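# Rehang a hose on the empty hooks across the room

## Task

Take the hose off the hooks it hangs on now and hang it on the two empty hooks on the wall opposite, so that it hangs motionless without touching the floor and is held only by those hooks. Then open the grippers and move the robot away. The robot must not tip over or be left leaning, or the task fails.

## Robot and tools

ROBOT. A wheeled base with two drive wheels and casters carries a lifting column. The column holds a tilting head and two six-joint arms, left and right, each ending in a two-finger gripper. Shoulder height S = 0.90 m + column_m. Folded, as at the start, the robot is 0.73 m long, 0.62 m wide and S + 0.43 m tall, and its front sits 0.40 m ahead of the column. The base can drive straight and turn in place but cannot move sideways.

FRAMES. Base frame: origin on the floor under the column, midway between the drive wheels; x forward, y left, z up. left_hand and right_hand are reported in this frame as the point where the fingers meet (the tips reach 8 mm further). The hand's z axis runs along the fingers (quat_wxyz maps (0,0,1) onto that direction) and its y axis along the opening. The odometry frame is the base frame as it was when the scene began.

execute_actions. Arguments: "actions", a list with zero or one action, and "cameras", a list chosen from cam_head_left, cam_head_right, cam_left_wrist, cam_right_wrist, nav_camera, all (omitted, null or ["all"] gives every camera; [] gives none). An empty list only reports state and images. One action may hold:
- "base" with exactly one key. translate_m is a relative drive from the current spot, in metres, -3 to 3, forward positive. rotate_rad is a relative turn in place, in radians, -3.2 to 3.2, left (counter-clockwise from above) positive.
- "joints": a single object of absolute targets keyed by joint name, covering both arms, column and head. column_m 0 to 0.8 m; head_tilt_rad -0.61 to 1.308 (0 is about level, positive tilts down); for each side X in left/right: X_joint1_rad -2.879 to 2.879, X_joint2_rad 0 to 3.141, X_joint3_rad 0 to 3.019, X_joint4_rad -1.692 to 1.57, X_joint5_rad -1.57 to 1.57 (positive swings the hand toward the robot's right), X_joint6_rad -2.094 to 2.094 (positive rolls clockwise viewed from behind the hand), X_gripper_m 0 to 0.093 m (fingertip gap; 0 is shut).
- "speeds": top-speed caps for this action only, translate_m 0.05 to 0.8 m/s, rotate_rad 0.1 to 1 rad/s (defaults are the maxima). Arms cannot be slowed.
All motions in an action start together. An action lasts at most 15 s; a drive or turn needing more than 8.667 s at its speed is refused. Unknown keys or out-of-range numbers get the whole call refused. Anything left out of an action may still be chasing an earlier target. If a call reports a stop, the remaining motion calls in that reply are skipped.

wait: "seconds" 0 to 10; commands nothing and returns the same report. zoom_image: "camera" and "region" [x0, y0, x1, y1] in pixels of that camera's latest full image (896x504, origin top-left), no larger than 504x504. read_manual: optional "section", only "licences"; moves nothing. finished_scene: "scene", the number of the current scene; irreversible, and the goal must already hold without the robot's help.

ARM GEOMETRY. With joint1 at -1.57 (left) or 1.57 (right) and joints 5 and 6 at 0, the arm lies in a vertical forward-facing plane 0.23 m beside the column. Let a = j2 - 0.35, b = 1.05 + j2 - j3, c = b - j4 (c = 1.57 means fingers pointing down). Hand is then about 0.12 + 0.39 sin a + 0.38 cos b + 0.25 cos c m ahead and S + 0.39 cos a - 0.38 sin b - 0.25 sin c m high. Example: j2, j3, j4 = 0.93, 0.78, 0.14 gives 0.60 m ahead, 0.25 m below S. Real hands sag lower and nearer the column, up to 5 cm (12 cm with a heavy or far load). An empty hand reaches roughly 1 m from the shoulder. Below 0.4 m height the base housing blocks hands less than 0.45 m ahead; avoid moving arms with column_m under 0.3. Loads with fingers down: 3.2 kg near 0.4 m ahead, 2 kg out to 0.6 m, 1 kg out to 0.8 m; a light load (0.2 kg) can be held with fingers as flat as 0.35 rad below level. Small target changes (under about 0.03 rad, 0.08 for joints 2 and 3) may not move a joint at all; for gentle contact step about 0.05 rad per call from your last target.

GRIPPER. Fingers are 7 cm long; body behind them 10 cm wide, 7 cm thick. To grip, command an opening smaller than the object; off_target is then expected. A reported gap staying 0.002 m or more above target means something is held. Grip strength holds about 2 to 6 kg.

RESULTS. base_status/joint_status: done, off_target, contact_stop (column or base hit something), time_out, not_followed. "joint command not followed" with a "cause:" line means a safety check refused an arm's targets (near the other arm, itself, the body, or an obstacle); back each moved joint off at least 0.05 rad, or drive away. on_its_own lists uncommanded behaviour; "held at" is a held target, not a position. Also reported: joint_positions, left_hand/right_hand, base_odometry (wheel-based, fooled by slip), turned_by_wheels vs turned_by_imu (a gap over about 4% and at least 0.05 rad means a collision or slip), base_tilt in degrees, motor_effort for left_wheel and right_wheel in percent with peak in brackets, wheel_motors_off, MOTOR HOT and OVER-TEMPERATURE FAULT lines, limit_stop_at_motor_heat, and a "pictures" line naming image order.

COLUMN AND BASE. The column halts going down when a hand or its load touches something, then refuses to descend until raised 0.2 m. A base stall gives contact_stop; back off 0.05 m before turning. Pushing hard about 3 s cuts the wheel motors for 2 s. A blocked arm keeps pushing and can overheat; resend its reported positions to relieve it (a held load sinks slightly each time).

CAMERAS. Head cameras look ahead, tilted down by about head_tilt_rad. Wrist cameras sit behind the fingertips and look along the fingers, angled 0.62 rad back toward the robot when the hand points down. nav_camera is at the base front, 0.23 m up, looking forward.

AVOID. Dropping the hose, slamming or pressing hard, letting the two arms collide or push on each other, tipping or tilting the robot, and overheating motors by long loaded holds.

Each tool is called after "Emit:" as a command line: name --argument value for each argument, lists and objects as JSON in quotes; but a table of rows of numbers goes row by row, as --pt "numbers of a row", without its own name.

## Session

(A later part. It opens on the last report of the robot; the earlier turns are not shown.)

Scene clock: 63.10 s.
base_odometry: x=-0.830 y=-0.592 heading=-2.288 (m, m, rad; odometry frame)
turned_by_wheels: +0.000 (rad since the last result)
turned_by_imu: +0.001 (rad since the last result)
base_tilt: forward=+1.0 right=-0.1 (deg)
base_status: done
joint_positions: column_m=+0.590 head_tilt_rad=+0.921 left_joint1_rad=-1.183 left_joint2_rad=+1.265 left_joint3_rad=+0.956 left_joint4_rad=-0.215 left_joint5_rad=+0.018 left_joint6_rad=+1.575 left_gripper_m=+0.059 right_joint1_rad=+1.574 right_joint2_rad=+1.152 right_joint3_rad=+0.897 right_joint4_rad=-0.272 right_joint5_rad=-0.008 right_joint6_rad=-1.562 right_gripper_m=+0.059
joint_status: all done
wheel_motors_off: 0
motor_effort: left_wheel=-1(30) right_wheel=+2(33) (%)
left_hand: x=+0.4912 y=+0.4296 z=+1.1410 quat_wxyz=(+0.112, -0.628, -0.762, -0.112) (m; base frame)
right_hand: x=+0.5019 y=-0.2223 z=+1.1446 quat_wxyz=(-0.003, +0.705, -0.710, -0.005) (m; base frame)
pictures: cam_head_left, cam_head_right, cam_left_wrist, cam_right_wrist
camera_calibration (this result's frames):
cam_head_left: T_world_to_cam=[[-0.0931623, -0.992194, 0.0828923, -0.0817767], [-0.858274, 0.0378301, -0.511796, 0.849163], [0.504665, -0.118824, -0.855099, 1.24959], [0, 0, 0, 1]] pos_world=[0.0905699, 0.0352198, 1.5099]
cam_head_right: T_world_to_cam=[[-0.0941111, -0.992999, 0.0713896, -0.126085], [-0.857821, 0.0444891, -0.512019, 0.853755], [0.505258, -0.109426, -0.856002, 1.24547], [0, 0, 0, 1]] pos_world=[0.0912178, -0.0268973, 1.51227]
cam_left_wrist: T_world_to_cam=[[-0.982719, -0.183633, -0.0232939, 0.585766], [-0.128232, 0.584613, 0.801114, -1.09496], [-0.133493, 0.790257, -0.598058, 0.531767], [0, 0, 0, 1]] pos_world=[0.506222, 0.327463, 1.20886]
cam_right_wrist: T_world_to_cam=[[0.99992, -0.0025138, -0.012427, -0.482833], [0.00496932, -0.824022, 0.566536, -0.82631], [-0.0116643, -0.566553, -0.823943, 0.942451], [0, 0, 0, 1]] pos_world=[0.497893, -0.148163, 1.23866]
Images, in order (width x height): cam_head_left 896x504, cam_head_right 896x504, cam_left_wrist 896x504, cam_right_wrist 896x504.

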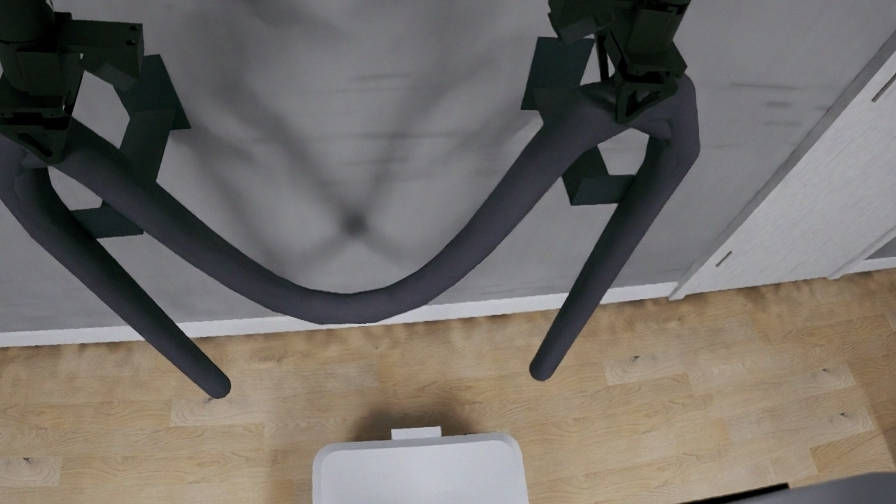

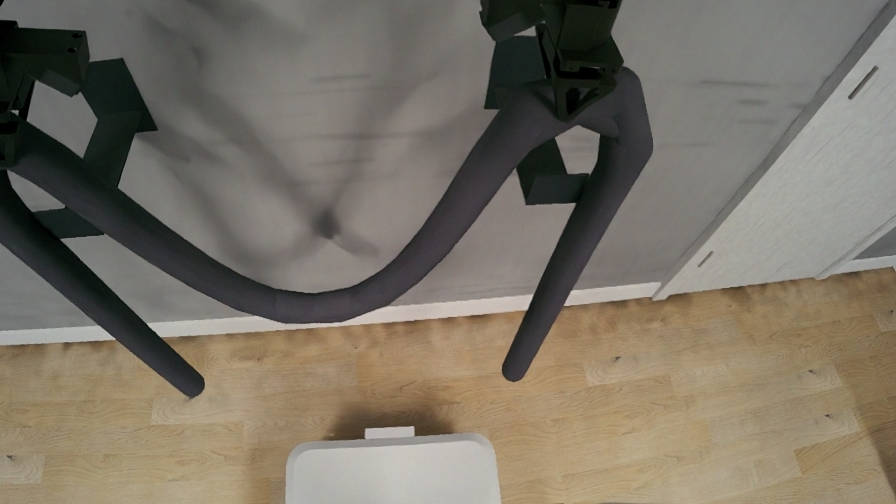

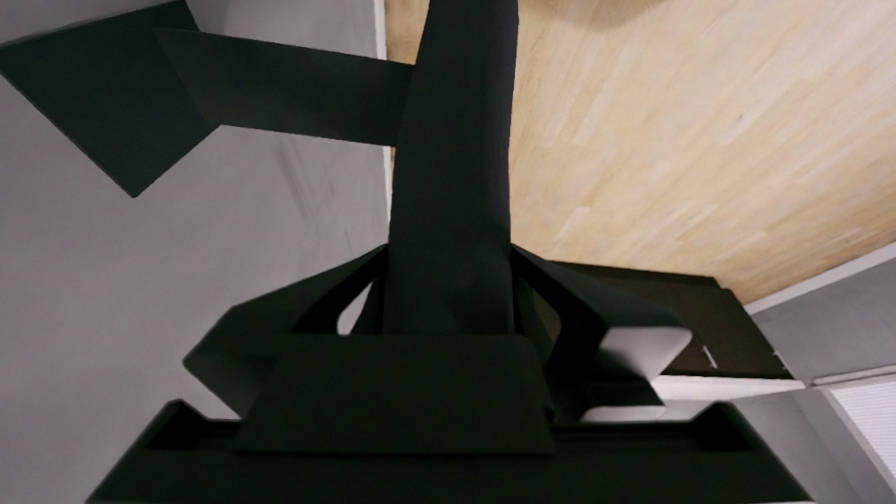

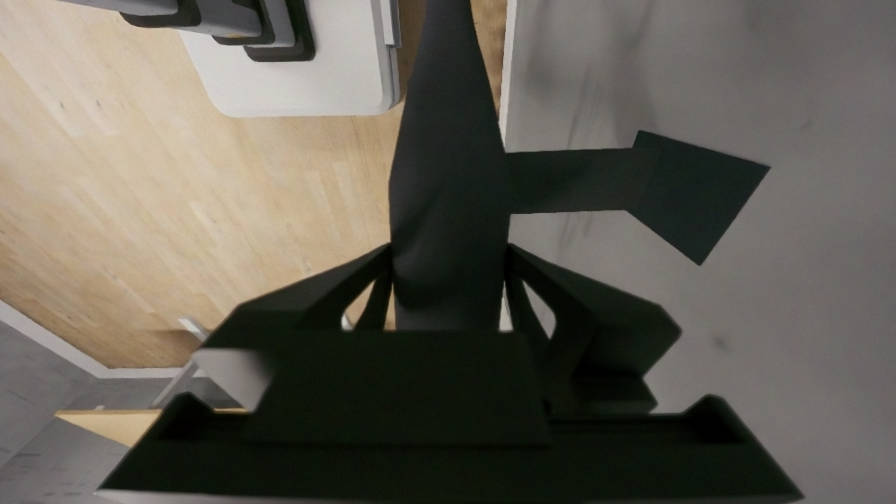

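Emit:
execute_actions --actions '[{"joints":{"left_joint1_rad":-1.08}}]' --cameras '["cam_head_left","cam_left_wrist"]'

Scene clock: 65.67 s.
base_odometry: x=-0.830 y=-0.592 heading=-2.288 (m, m, rad; odometry frame)
turned_by_wheels: +0.000 (rad since the last result)
turned_by_imu: +0.000 (rad since the last result)
base_tilt: forward=+0.9 right=-0.1 (deg)
base_status: not commanded
joint_positions: column_m=+0.590 head_tilt_rad=+0.921 left_joint1_rad=-1.111 left_joint2_rad=+1.265 left_joint3_rad=+0.956 left_joint4_rad=-0.215 left_joint5_rad=+0.025 left_joint6_rad=+1.575 left_gripper_m=+0.059 right_joint1_rad=+1.574 right_joint2_rad=+1.152 right_joint3_rad=+0.897 right_joint4_rad=-0.272 right_joint5_rad=-0.008 right_joint6_rad=-1.562 right_gripper_m=+0.059
joint_status: all done
wheel_motors_off: 0
motor_effort: left_wheel=-1(1) right_wheel=+2(1) (%)
left_hand: x=+0.4836 y=+0.4645 z=+1.1543 quat_wxyz=(+0.130, -0.611, -0.770, -0.132) (m; base frame)
right_hand: x=+0.5019 y=-0.2223 z=+1.1446 quat_wxyz=(-0.003, +0.705, -0.710, -0.005) (m; base frame)
pictures: cam_head_left, cam_left_wrist
camera_calibration (this result's frames):
cam_head_left: T_world_to_cam=[[-0.0931623, -0.992194, 0.0828923, -0.0817767], [-0.858274, 0.0378301, -0.511796, 0.849163], [0.504665, -0.118824, -0.855099, 1.24959], [0, 0, 0, 1]] pos_world=[0.0905699, 0.0352198, 1.5099]
cam_left_wrist: T_world_to_cam=[[-0.975567, -0.216712, -0.036131, 0.611727], [-0.14964, 0.534999, 0.831495, -1.12868], [-0.160865, 0.816586, -0.554356, 0.461772], [0, 0, 0, 1]] pos_world=[0.502168, 0.359335, 1.21658]
Images, in order (width x height): cam_head_left 896x504, cam_left_wrist 896x504.

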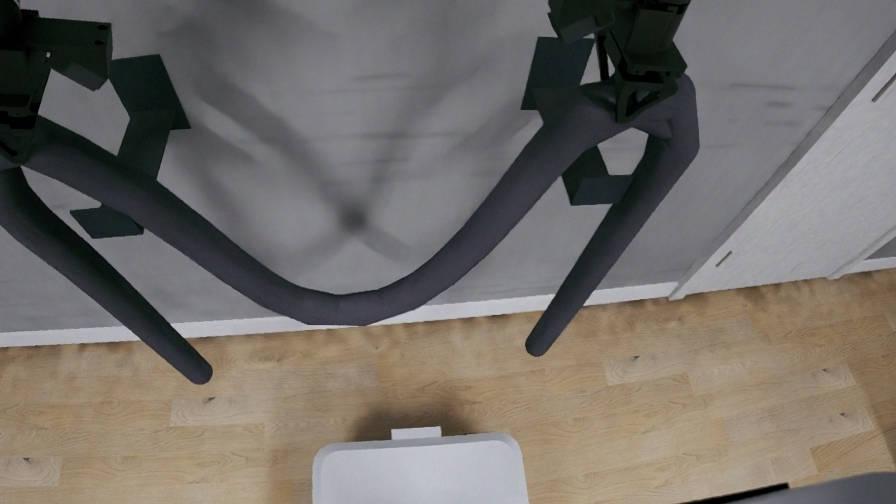

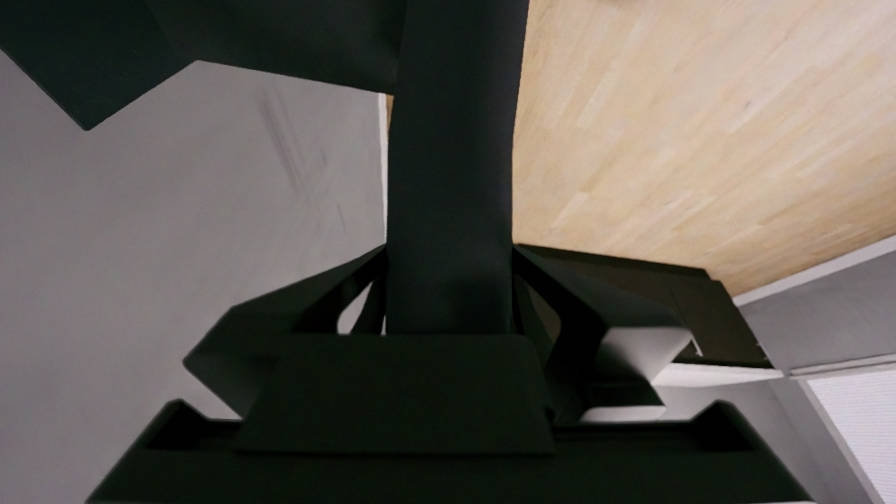

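Emit:
execute_actions --actions '[{"base":{"translate_m":0.04},"speeds":{"translate_m":0.1}}]' --cameras '[]'

Emit:
execute_actions --actions '[{"joints":{"left_joint1_rad":-1.2,"right_joint1_rad":1.63}}]' --cameras '["cam_head_left","cam_left_wrist","cam_right_wrist"]'

Scene clock: 68.13 s.
base_odometry: x=-0.856 y=-0.622 heading=-2.289 (m, m, rad; odometry frame)
turned_by_wheels: +0.000 (rad since the last result)
turned_by_imu: +0.000 (rad since the last result)
base_tilt: forward=+0.9 right=-0.1 (deg)
base_status: done
joint_positions: column_m=+0.590 head_tilt_rad=+0.921 left_joint1_rad=-1.110 left_joint2_rad=+1.265 left_joint3_rad=+0.956 left_joint4_rad=-0.209 left_joint5_rad=+0.020 left_joint6_rad=+1.575 left_gripper_m=+0.059 right_joint1_rad=+1.574 right_joint2_rad=+1.153 right_joint3_rad=+0.896 right_joint4_rad=-0.272 right_joint5_rad=-0.008 right_joint6_rad=-1.562 right_gripper_m=+0.059
joint_status: not commanded
wheel_motors_off: 0
motor_effort: left_wheel=-1(29) right_wheel=-1(34) (%)
left_hand: x=+0.4848 y=+0.4661 z=+1.1549 quat_wxyz=(+0.131, -0.611, -0.769, -0.136) (m; base frame)
right_hand: x=+0.5010 y=-0.2223 z=+1.1442 quat_wxyz=(-0.002, +0.705, -0.710, -0.006) (m; base frame)
pictures: none
No camera images: the call's "cameras" was empty. Leave "cameras" out to get every camera's image.

Scene clock: 68.97 s.
base_odometry: x=-0.856 y=-0.622 heading=-2.289 (m, m, rad; odometry frame)
turned_by_wheels: +0.000 (rad since the last result)
turned_by_imu: +0.000 (rad since the last result)
base_tilt: forward=+0.9 right=-0.2 (deg)
base_status: not commanded
joint_positions: column_m=+0.590 head_tilt_rad=+0.921 left_joint1_rad=-1.220 left_joint2_rad=+1.265 left_joint3_rad=+0.956 left_joint4_rad=-0.209 left_joint5_rad=+0.011 left_joint6_rad=+1.575 left_gripper_m=+0.059 right_joint1_rad=+1.629 right_joint2_rad=+1.153 right_joint3_rad=+0.896 right_joint4_rad=-0.272 right_joint5_rad=-0.002 right_joint6_rad=-1.562 right_gripper_m=+0.059
joint_status: all done
wheel_motors_off: 0
motor_effort: left_wheel=+0(1) right_wheel=+1(1) (%)
left_hand: x=+0.4962 y=+0.4121 z=+1.1351 quat_wxyz=(+0.101, -0.637, -0.757, -0.106) (m; base frame)
right_hand: x=+0.5005 y=-0.1956 z=+1.1450 quat_wxyz=(-0.016, +0.714, -0.700, -0.020) (m; base frame)
pictures: cam_head_left, cam_left_wrist, cam_right_wrist
camera_calibration (this result's frames):
cam_head_left: T_world_to_cam=[[-0.0931272, -0.992194, 0.0829317, -0.0818405], [-0.85849, 0.0378301, -0.511433, 0.848601], [0.504303, -0.118824, -0.855312, 1.24995], [0, 0, 0, 1]] pos_world=[0.0905419, 0.0352198, 1.50988]
cam_left_wrist: T_world_to_cam=[[-0.986127, -0.164322, -0.0234706, 0.581269], [-0.1197, 0.606021, 0.786391, -1.07573], [-0.114998, 0.778291, -0.617283, 0.560403], [0, 0, 0, 1]] pos_world=[0.508885, 0.311277, 1.20552]
cam_right_wrist: T_world_to_cam=[[0.999588, 0.025184, -0.0137785, -0.474243], [0.0286539, -0.846181, 0.532125, -0.78125], [0.00174194, -0.5323, -0.846554, 0.983719], [0, 0, 0, 1]] pos_world=[0.494719, -0.125502, 1.24196]
Images, in order (width x height): cam_head_left 896x504, cam_left_wrist 896x504, cam_right_wrist 896x504.

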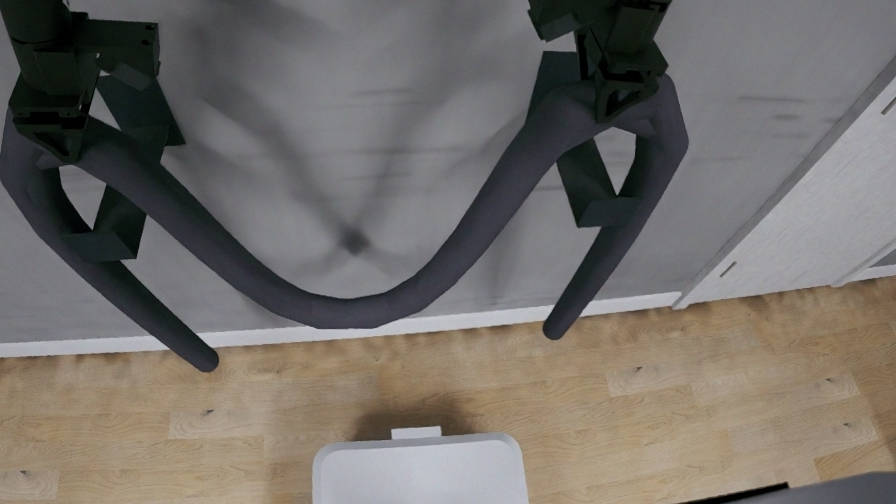

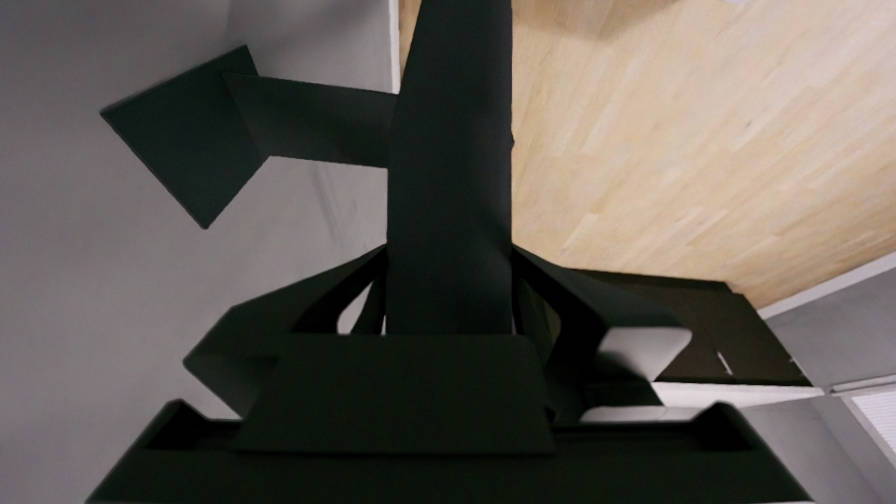

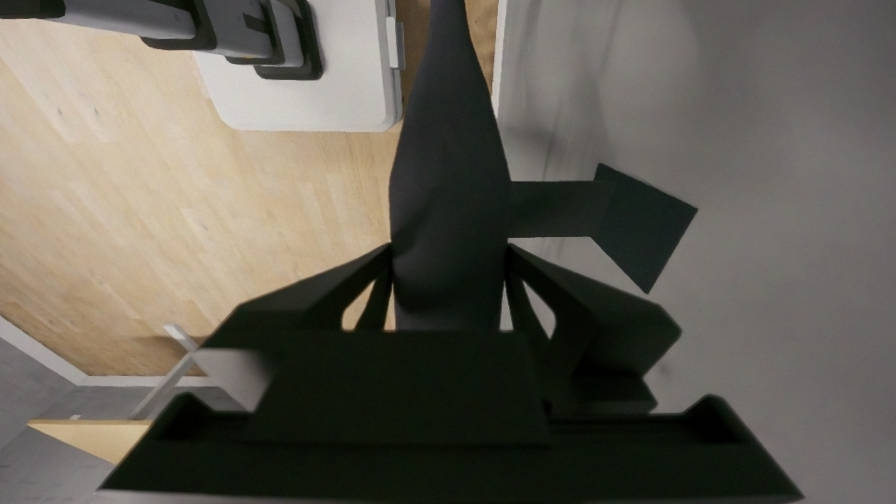

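Emit:
execute_actions --actions '[{"base":{"translate_m":0.05},"speeds":{"translate_m":0.1},"joints":{"left_joint1_rad":-1.26}}]' --cameras '["cam_head_left","cam_left_wrist","cam_right_wrist"]'

Scene clock: 71.23 s.
base_odometry: x=-0.889 y=-0.660 heading=-2.289 (m, m, rad; odometry frame)
turned_by_wheels: +0.000 (rad since the last result)
turned_by_imu: +0.000 (rad since the last result)
base_tilt: forward=+0.9 right=-0.1 (deg)
base_status: done
joint_positions: column_m=+0.590 head_tilt_rad=+0.922 left_joint1_rad=-1.264 left_joint2_rad=+1.266 left_joint3_rad=+0.957 left_joint4_rad=-0.208 left_joint5_rad=+0.004 left_joint6_rad=+1.575 left_gripper_m=+0.059 right_joint1_rad=+1.629 right_joint2_rad=+1.153 right_joint3_rad=+0.895 right_joint4_rad=-0.272 right_joint5_rad=-0.001 right_joint6_rad=-1.562 right_gripper_m=+0.059
joint_status: all done
wheel_motors_off: 0
motor_effort: left_wheel=+0(33) right_wheel=+0(35) (%)
left_hand: x=+0.5003 y=+0.3904 z=+1.1284 quat_wxyz=(+0.090, -0.647, -0.751, -0.095) (m; base frame)
right_hand: x=+0.5000 y=-0.1957 z=+1.1446 quat_wxyz=(-0.016, +0.714, -0.700, -0.021) (m; base frame)
pictures: cam_head_left, cam_left_wrist, cam_right_wrist
camera_calibration (this result's frames):
cam_head_left: T_world_to_cam=[[-0.0931198, -0.992194, 0.08294, -0.081854], [-0.858536, 0.0378301, -0.511356, 0.848483], [0.504227, -0.118824, -0.855357, 1.25002], [0, 0, 0, 1]] pos_world=[0.0905361, 0.0352198, 1.50988]
cam_left_wrist: T_world_to_cam=[[-0.98952, -0.143182, -0.018689, 0.569624], [-0.106103, 0.633199, 0.766682, -1.05194], [-0.0979413, 0.76063, -0.641755, 0.599565], [0, 0, 0, 1]] pos_world=[0.510762, 0.291602, 1.20193]
cam_right_wrist: T_world_to_cam=[[0.99957, 0.0252372, -0.0149199, -0.472422], [0.0293062, -0.845959, 0.532443, -0.781761], [0.000815795, -0.532651, -0.846335, 0.983551], [0, 0, 0, 1]] pos_world=[0.494327, -0.125525, 1.24161]
Images, in order (width x height): cam_head_left 896x504, cam_left_wrist 896x504, cam_right_wrist 896x504.

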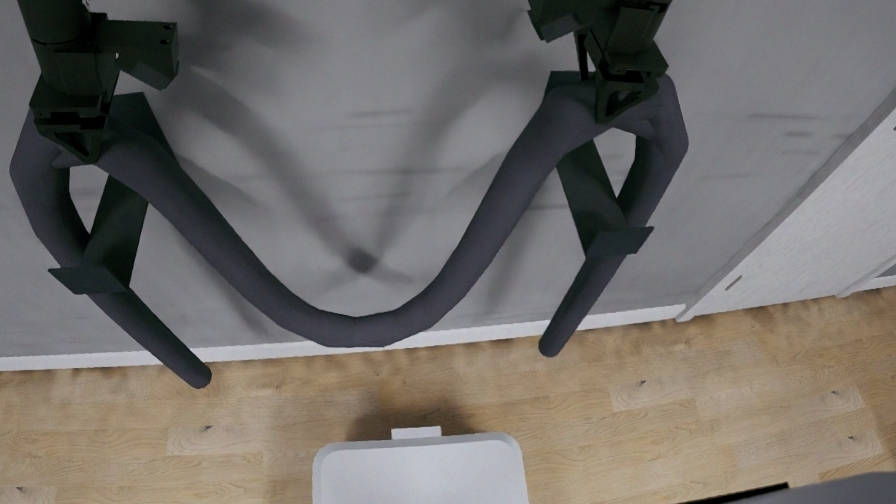

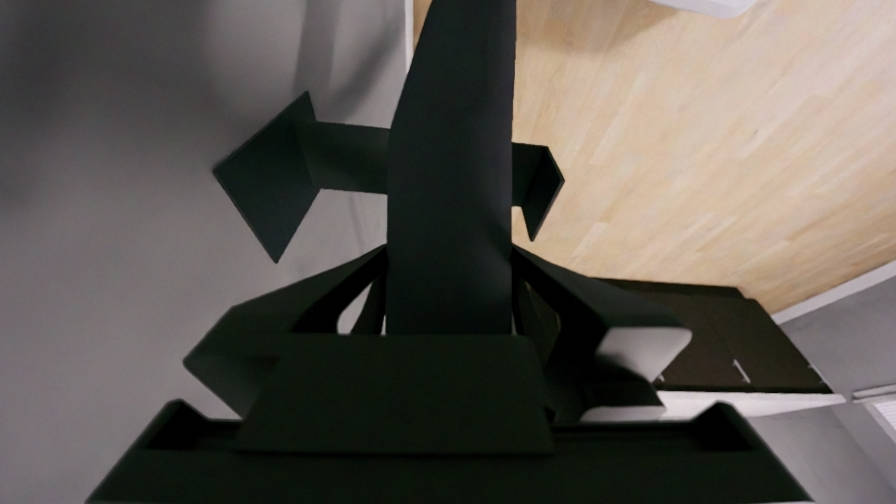

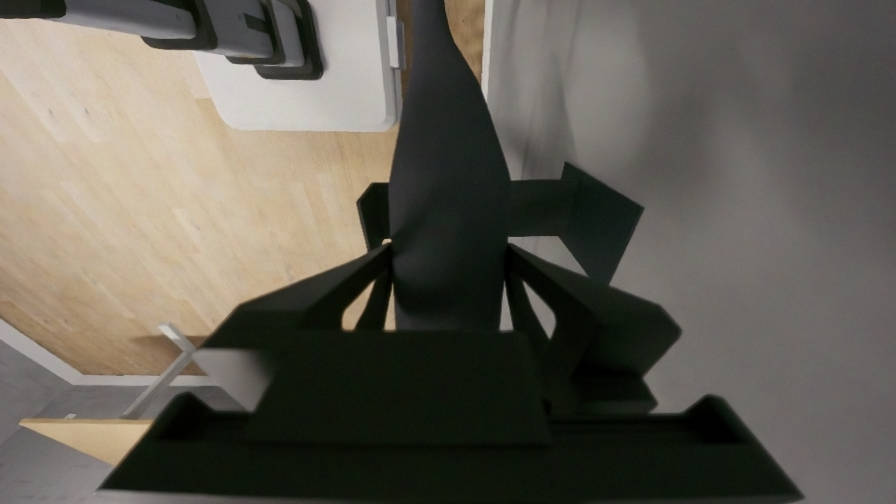

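Emit:
execute_actions --actions '[{"base":{"translate_m":0.02},"speeds":{"translate_m":0.1},"joints":{"left_joint1_rad":-1.3,"right_joint1_rad":1.69,"column_m":0.52}}]' --cameras '["cam_head_left","cam_left_wrist","cam_right_wrist"]'

Scene clock: 73.40 s.
base_odometry: x=-0.903 y=-0.675 heading=-2.289 (m, m, rad; odometry frame)
turned_by_wheels: +0.000 (rad since the last result)
turned_by_imu: +0.000 (rad since the last result)
base_tilt: forward=+0.9 right=-0.2 (deg)
base_status: done
joint_positions: column_m=+0.520 head_tilt_rad=+0.922 left_joint1_rad=-1.296 left_joint2_rad=+1.267 left_joint3_rad=+0.959 left_joint4_rad=-0.207 left_joint5_rad=-0.004 left_joint6_rad=+1.575 left_gripper_m=+0.059 right_joint1_rad=+1.678 right_joint2_rad=+1.154 right_joint3_rad=+0.896 right_joint4_rad=-0.272 right_joint5_rad=+0.007 right_joint6_rad=-1.562 right_gripper_m=+0.059
joint_status: all done
wheel_motors_off: 0
motor_effort: left_wheel=-2(36) right_wheel=+0(35) (%)
left_hand: x=+0.5037 y=+0.3750 z=+1.0542 quat_wxyz=(+0.083, -0.654, -0.747, -0.088) (m; base frame)
right_hand: x=+0.4990 y=-0.1718 z=+1.0761 quat_wxyz=(-0.028, +0.722, -0.690, -0.033) (m; base frame)
pictures: cam_head_left, cam_left_wrist, cam_right_wrist
camera_calibration (this result's frames):
cam_head_left: T_world_to_cam=[[-0.0931165, -0.992194, 0.0829437, -0.0760557], [-0.858556, 0.0378301, -0.511322, 0.812648], [0.504193, -0.118824, -0.855377, 1.1902], [0, 0, 0, 1]] pos_world=[0.0905334, 0.0352198, 1.4399]
cam_left_wrist: T_world_to_cam=[[-0.991706, -0.127484, -0.0163572, 0.562137], [-0.0959297, 0.649457, 0.754323, -0.983172], [-0.0855409, 0.749636, -0.6563, 0.577124], [0, 0, 0, 1]] pos_world=[0.512526, 0.277558, 1.12959]
cam_right_wrist: T_world_to_cam=[[0.998627, 0.0505753, -0.0136388, -0.469607], [0.0505624, -0.862661, 0.50325, -0.707142], [0.0136863, -0.503248, -0.864033, 0.95589], [0, 0, 0, 1]] pos_world=[0.491635, -0.105223, 1.17539]
Images, in order (width x height): cam_head_left 896x504, cam_left_wrist 896x504, cam_right_wrist 896x504.

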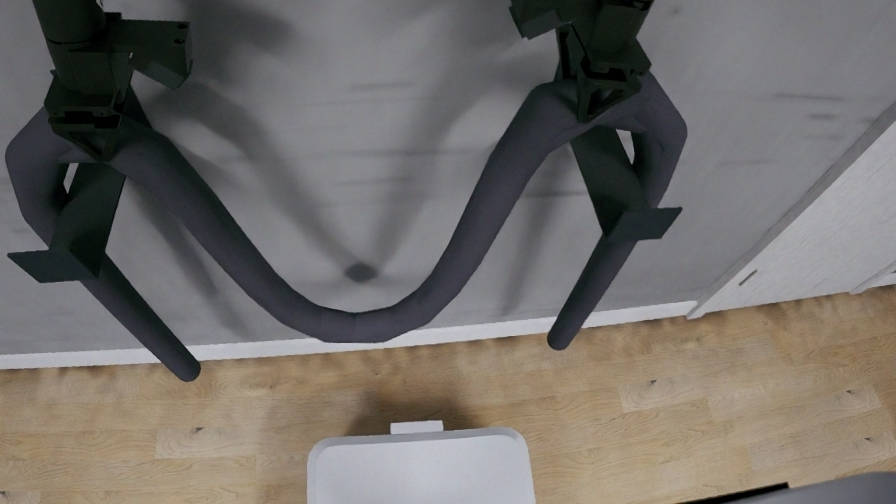

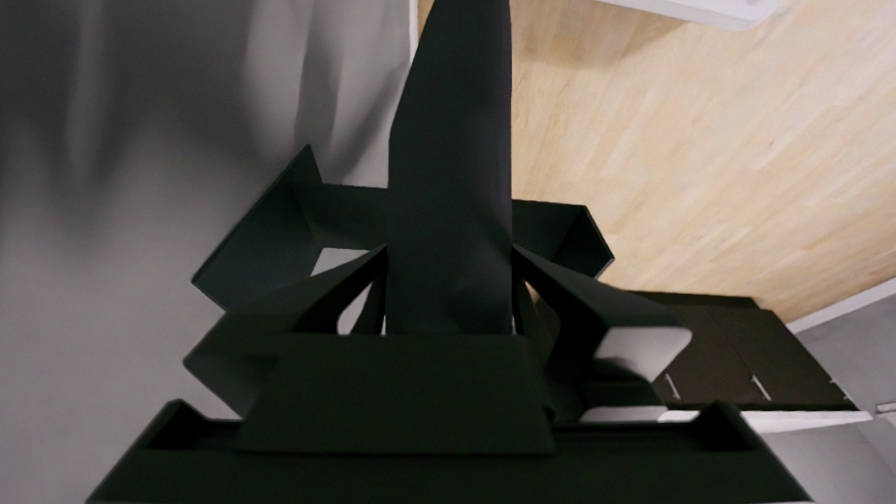

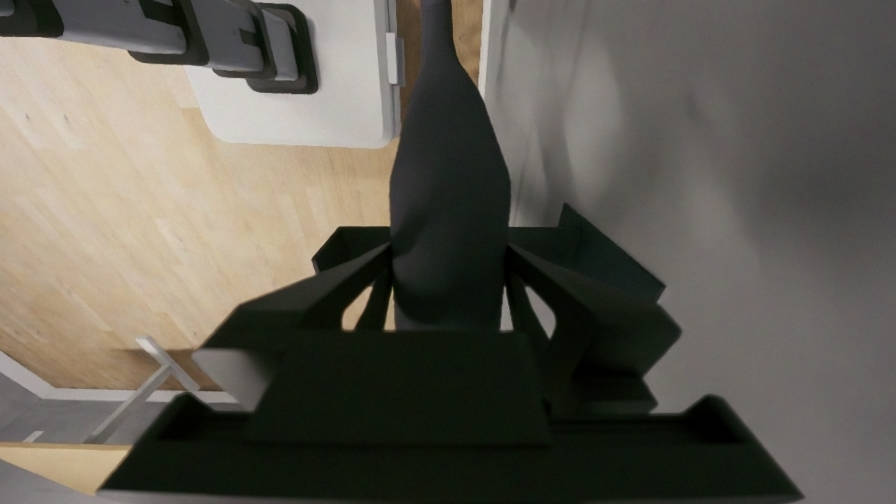

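Emit:
execute_actions --actions '[{"joints":{"left_joint1_rad":-1.36,"right_joint1_rad":1.77,"column_m":0.46}}]' --cameras '["cam_head_left","cam_left_wrist","cam_right_wrist"]'

Scene clock: 75.33 s.
base_odometry: x=-0.903 y=-0.675 heading=-2.289 (m, m, rad; odometry frame)
turned_by_wheels: +0.000 (rad since the last result)
turned_by_imu: +0.000 (rad since the last result)
base_tilt: forward=+0.9 right=-0.1 (deg)
base_status: not commanded
joint_positions: column_m=+0.460 head_tilt_rad=+0.922 left_joint1_rad=-1.345 left_joint2_rad=+1.265 left_joint3_rad=+0.959 left_joint4_rad=-0.207 left_joint5_rad=-0.017 left_joint6_rad=+1.575 left_gripper_m=+0.059 right_joint1_rad=+1.740 right_joint2_rad=+1.154 right_joint3_rad=+0.896 right_joint4_rad=-0.272 right_joint5_rad=+0.021 right_joint6_rad=-1.562 right_gripper_m=+0.059
joint_status: all done
wheel_motors_off: 0
motor_effort: left_wheel=+1(1) right_wheel=+1(0) (%)
left_hand: x=+0.5077 y=+0.3509 z=+0.9897 quat_wxyz=(+0.072, -0.664, -0.740, -0.079) (m; base frame)
right_hand: x=+0.4971 y=-0.1426 z=+1.0195 quat_wxyz=(-0.042, +0.732, -0.678, -0.047) (m; base frame)
pictures: cam_head_left, cam_left_wrist, cam_right_wrist
camera_calibration (this result's frames):
cam_head_left: T_world_to_cam=[[-0.0931165, -0.992194, 0.0829437, -0.0710792], [-0.858556, 0.0378301, -0.511322, 0.781969], [0.504193, -0.118824, -0.855377, 1.13888], [0, 0, 0, 1]] pos_world=[0.0905334, 0.0352198, 1.3799]
cam_left_wrist: T_world_to_cam=[[-0.994558, -0.103295, -0.0135863, 0.55219], [-0.0799701, 0.673299, 0.735033, -0.915859], [-0.0667778, 0.732119, -0.677895, 0.571228], [0, 0, 0, 1]] pos_world=[0.514089, 0.255478, 1.06792]
cam_right_wrist: T_world_to_cam=[[0.996573, 0.0821132, -0.010019, -0.468086], [0.0772424, -0.880357, 0.467979, -0.633133], [0.029607, -0.467149, -0.883683, 0.939022], [0, 0, 0, 1]] pos_world=[0.487585, -0.080284, 1.1214]
Images, in order (width x height): cam_head_left 896x504, cam_left_wrist 896x504, cam_right_wrist 896x504.

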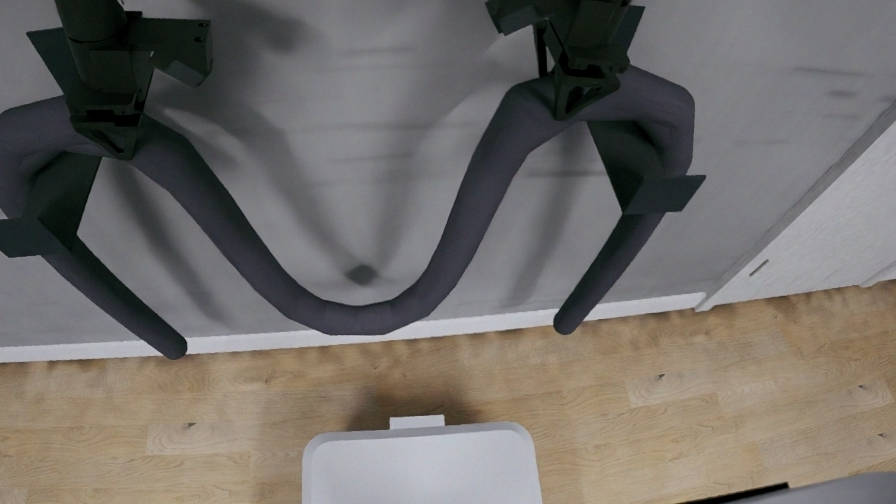

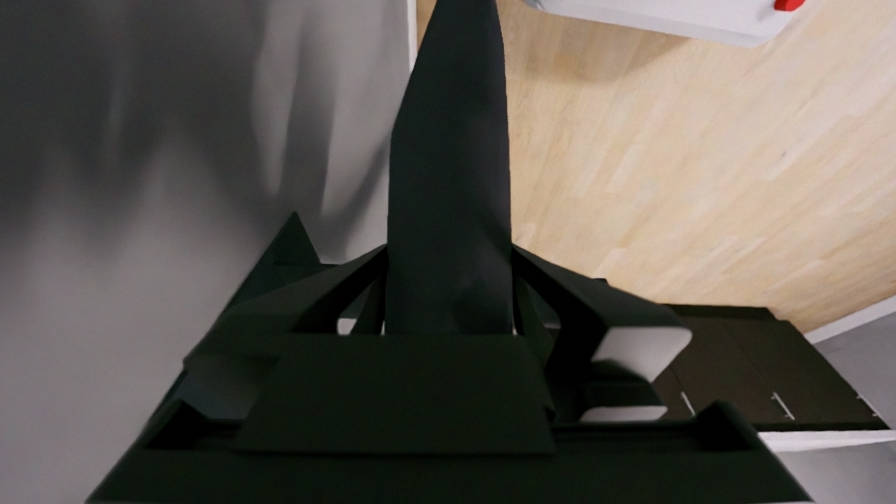

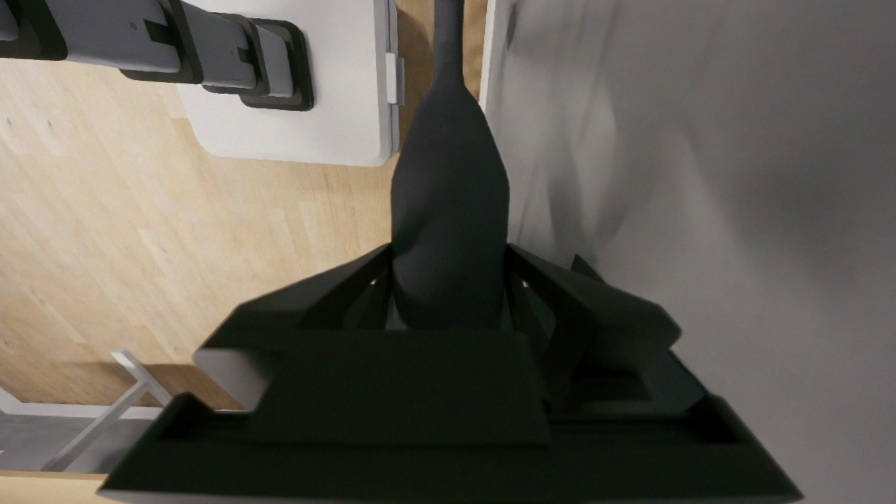

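Emit:
execute_actions --actions '[{"joints":{"column_m":0.44}}]' --cameras '[]'

Emit:
execute_actions --actions '[{"joints":{"left_gripper_m":0.093,"right_gripper_m":0.093}}]' --cameras '[]'

Emit:
execute_actions --actions '[{"joints":{"column_m":0.6}}]' --cameras '["cam_head_left"]'

Scene clock: 76.83 s.
base_odometry: x=-0.903 y=-0.675 heading=-2.289 (m, m, rad; odometry frame)
turned_by_wheels: +0.000 (rad since the last result)
turned_by_imu: +0.000 (rad since the last result)
base_tilt: forward=+0.9 right=-0.1 (deg)
base_status: not commanded
joint_positions: column_m=+0.440 head_tilt_rad=+0.922 left_joint1_rad=-1.345 left_joint2_rad=+1.258 left_joint3_rad=+0.959 left_joint4_rad=-0.207 left_joint5_rad=-0.018 left_joint6_rad=+1.575 left_gripper_m=+0.059 right_joint1_rad=+1.740 right_joint2_rad=+1.154 right_joint3_rad=+0.896 right_joint4_rad=-0.272 right_joint5_rad=+0.022 right_joint6_rad=-1.562 right_gripper_m=+0.059
joint_status: all done
wheel_motors_off: 0
motor_effort: left_wheel=-1(3) right_wheel=+1(2) (%)
left_hand: x=+0.5103 y=+0.3508 z=+0.9723 quat_wxyz=(+0.070, -0.664, -0.740, -0.081) (m; base frame)
right_hand: x=+0.4971 y=-0.1428 z=+0.9994 quat_wxyz=(-0.042, +0.732, -0.678, -0.046) (m; base frame)
pictures: none
No camera images: the call's "cameras" was empty. Leave "cameras" out to get every camera's image.

Scene clock: 77.57 s.
base_odometry: x=-0.903 y=-0.675 heading=-2.289 (m, m, rad; odometry frame)
turned_by_wheels: +0.000 (rad since the last result)
turned_by_imu: +0.000 (rad since the last result)
base_tilt: forward=+0.9 right=-0.1 (deg)
base_status: not commanded
joint_positions: column_m=+0.440 head_tilt_rad=+0.922 left_joint1_rad=-1.352 left_joint2_rad=+1.254 left_joint3_rad=+0.959 left_joint4_rad=-0.207 left_joint5_rad=-0.004 left_joint6_rad=+1.575 left_gripper_m=+0.093 right_joint1_rad=+1.761 right_joint2_rad=+1.154 right_joint3_rad=+0.896 right_joint4_rad=-0.272 right_joint5_rad=+0.002 right_joint6_rad=-1.562 right_gripper_m=+0.093
joint_status: all done
wheel_motors_off: 0
motor_effort: left_wheel=-1(1) right_wheel=+0(1) (%)
left_hand: x=+0.5126 y=+0.3442 z=+0.9727 quat_wxyz=(+0.061, -0.666, -0.739, -0.076) (m; base frame)
right_hand: x=+0.4959 y=-0.1288 z=+1.0015 quat_wxyz=(-0.055, +0.735, -0.673, -0.060) (m; base frame)
pictures: none
No camera images: the call's "cameras" was empty. Leave "cameras" out to get every camera's image.

Scene clock: 80.27 s.
base_odometry: x=-0.903 y=-0.675 heading=-2.289 (m, m, rad; odometry frame)
turned_by_wheels: +0.000 (rad since the last result)
turned_by_imu: +0.000 (rad since the last result)
base_tilt: forward=+1.0 right=-0.1 (deg)
base_status: not commanded
joint_positions: column_m=+0.600 head_tilt_rad=+0.922 left_joint1_rad=-1.352 left_joint2_rad=+1.250 left_joint3_rad=+0.959 left_joint4_rad=-0.207 left_joint5_rad=-0.004 left_joint6_rad=+1.575 left_gripper_m=+0.093 right_joint1_rad=+1.761 right_joint2_rad=+1.154 right_joint3_rad=+0.896 right_joint4_rad=-0.272 right_joint5_rad=+0.002 right_joint6_rad=-1.562 right_gripper_m=+0.093
joint_status: all done
wheel_motors_off: 0
motor_effort: left_wheel=+0(1) right_wheel=+0(2) (%)
left_hand: x=+0.5139 y=+0.3441 z=+1.1339 quat_wxyz=(+0.060, -0.666, -0.739, -0.077) (m; base frame)
right_hand: x=+0.4959 y=-0.1288 z=+1.1614 quat_wxyz=(-0.055, +0.735, -0.673, -0.060) (m; base frame)
pictures: cam_head_left
camera_calibration (this result's frames):
cam_head_left: T_world_to_cam=[[-0.0931165, -0.992194, 0.0829437, -0.0826757], [-0.858556, 0.0378301, -0.511322, 0.853458], [0.504193, -0.118824, -0.855377, 1.25847], [0, 0, 0, 1]] pos_world=[0.0905334, 0.0352198, 1.51971]
Images, in order (width x height): cam_head_left 896x504.

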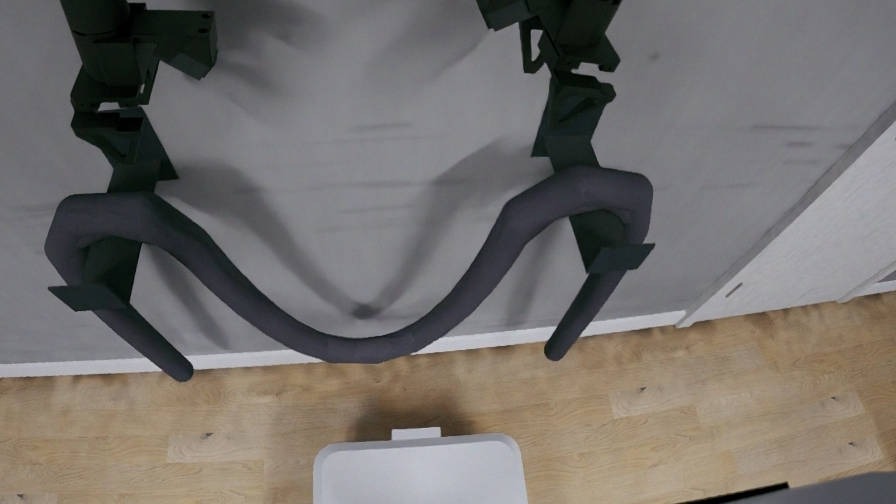

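Emit:
execute_actions --actions '[{"base":{"translate_m":-0.7},"joints":{"head_tilt_rad":0.6}}]' --cameras '["cam_head_left","nav_camera"]'

Scene clock: 83.70 s.
base_odometry: x=-0.442 y=-0.148 heading=-2.290 (m, m, rad; odometry frame)
turned_by_wheels: -0.001 (rad since the last result)
turned_by_imu: -0.002 (rad since the last result)
base_tilt: forward=+0.9 right=-0.1 (deg)
base_status: done
joint_positions: column_m=+0.600 head_tilt_rad=+0.617 left_joint1_rad=-1.352 left_joint2_rad=+1.249 left_joint3_rad=+0.961 left_joint4_rad=-0.207 left_joint5_rad=-0.004 left_joint6_rad=+1.575 left_gripper_m=+0.093 right_joint1_rad=+1.761 right_joint2_rad=+1.154 right_joint3_rad=+0.896 right_joint4_rad=-0.272 right_joint5_rad=+0.002 right_joint6_rad=-1.562 right_gripper_m=+0.093
joint_status: all done
wheel_motors_off: 0
motor_effort: left_wheel=-2(36) right_wheel=+2(74) (%)
left_hand: x=+0.5158 y=+0.3442 z=+1.1347 quat_wxyz=(+0.059, -0.667, -0.739, -0.079) (m; base frame)
right_hand: x=+0.4959 y=-0.1288 z=+1.1614 quat_wxyz=(-0.055, +0.735, -0.673, -0.060) (m; base frame)
pictures: cam_head_left, nav_camera
camera_calibration (this result's frames):
cam_head_left: T_world_to_cam=[[-0.113696, -0.992194, 0.0512207, -0.0313376], [-0.665826, 0.0378301, -0.745147, 1.21464], [0.737393, -0.118824, -0.66493, 0.94478], [0, 0, 0, 1]] pos_world=[0.108504, 0.0352198, 1.53491]
Images, in order (width x height): cam_head_left 896x504, nav_camera 896x504.

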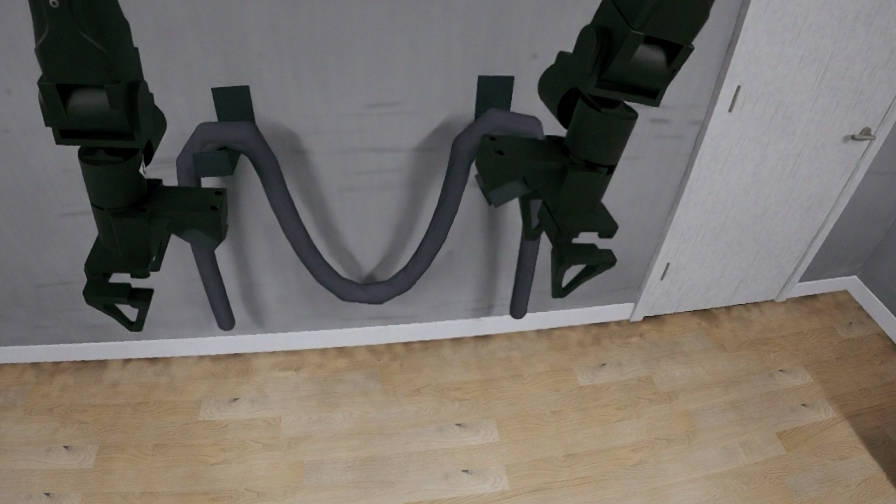

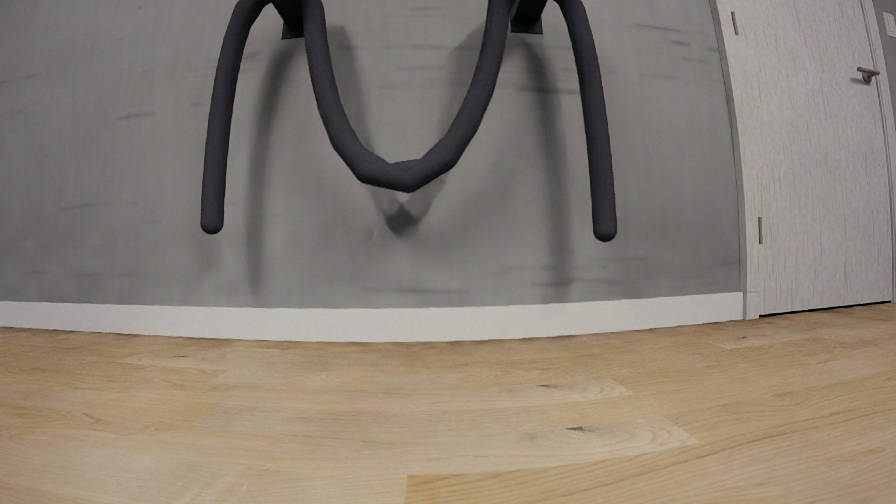

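Emit:
finished_scene --scene 2

The scene is finished: the task was done.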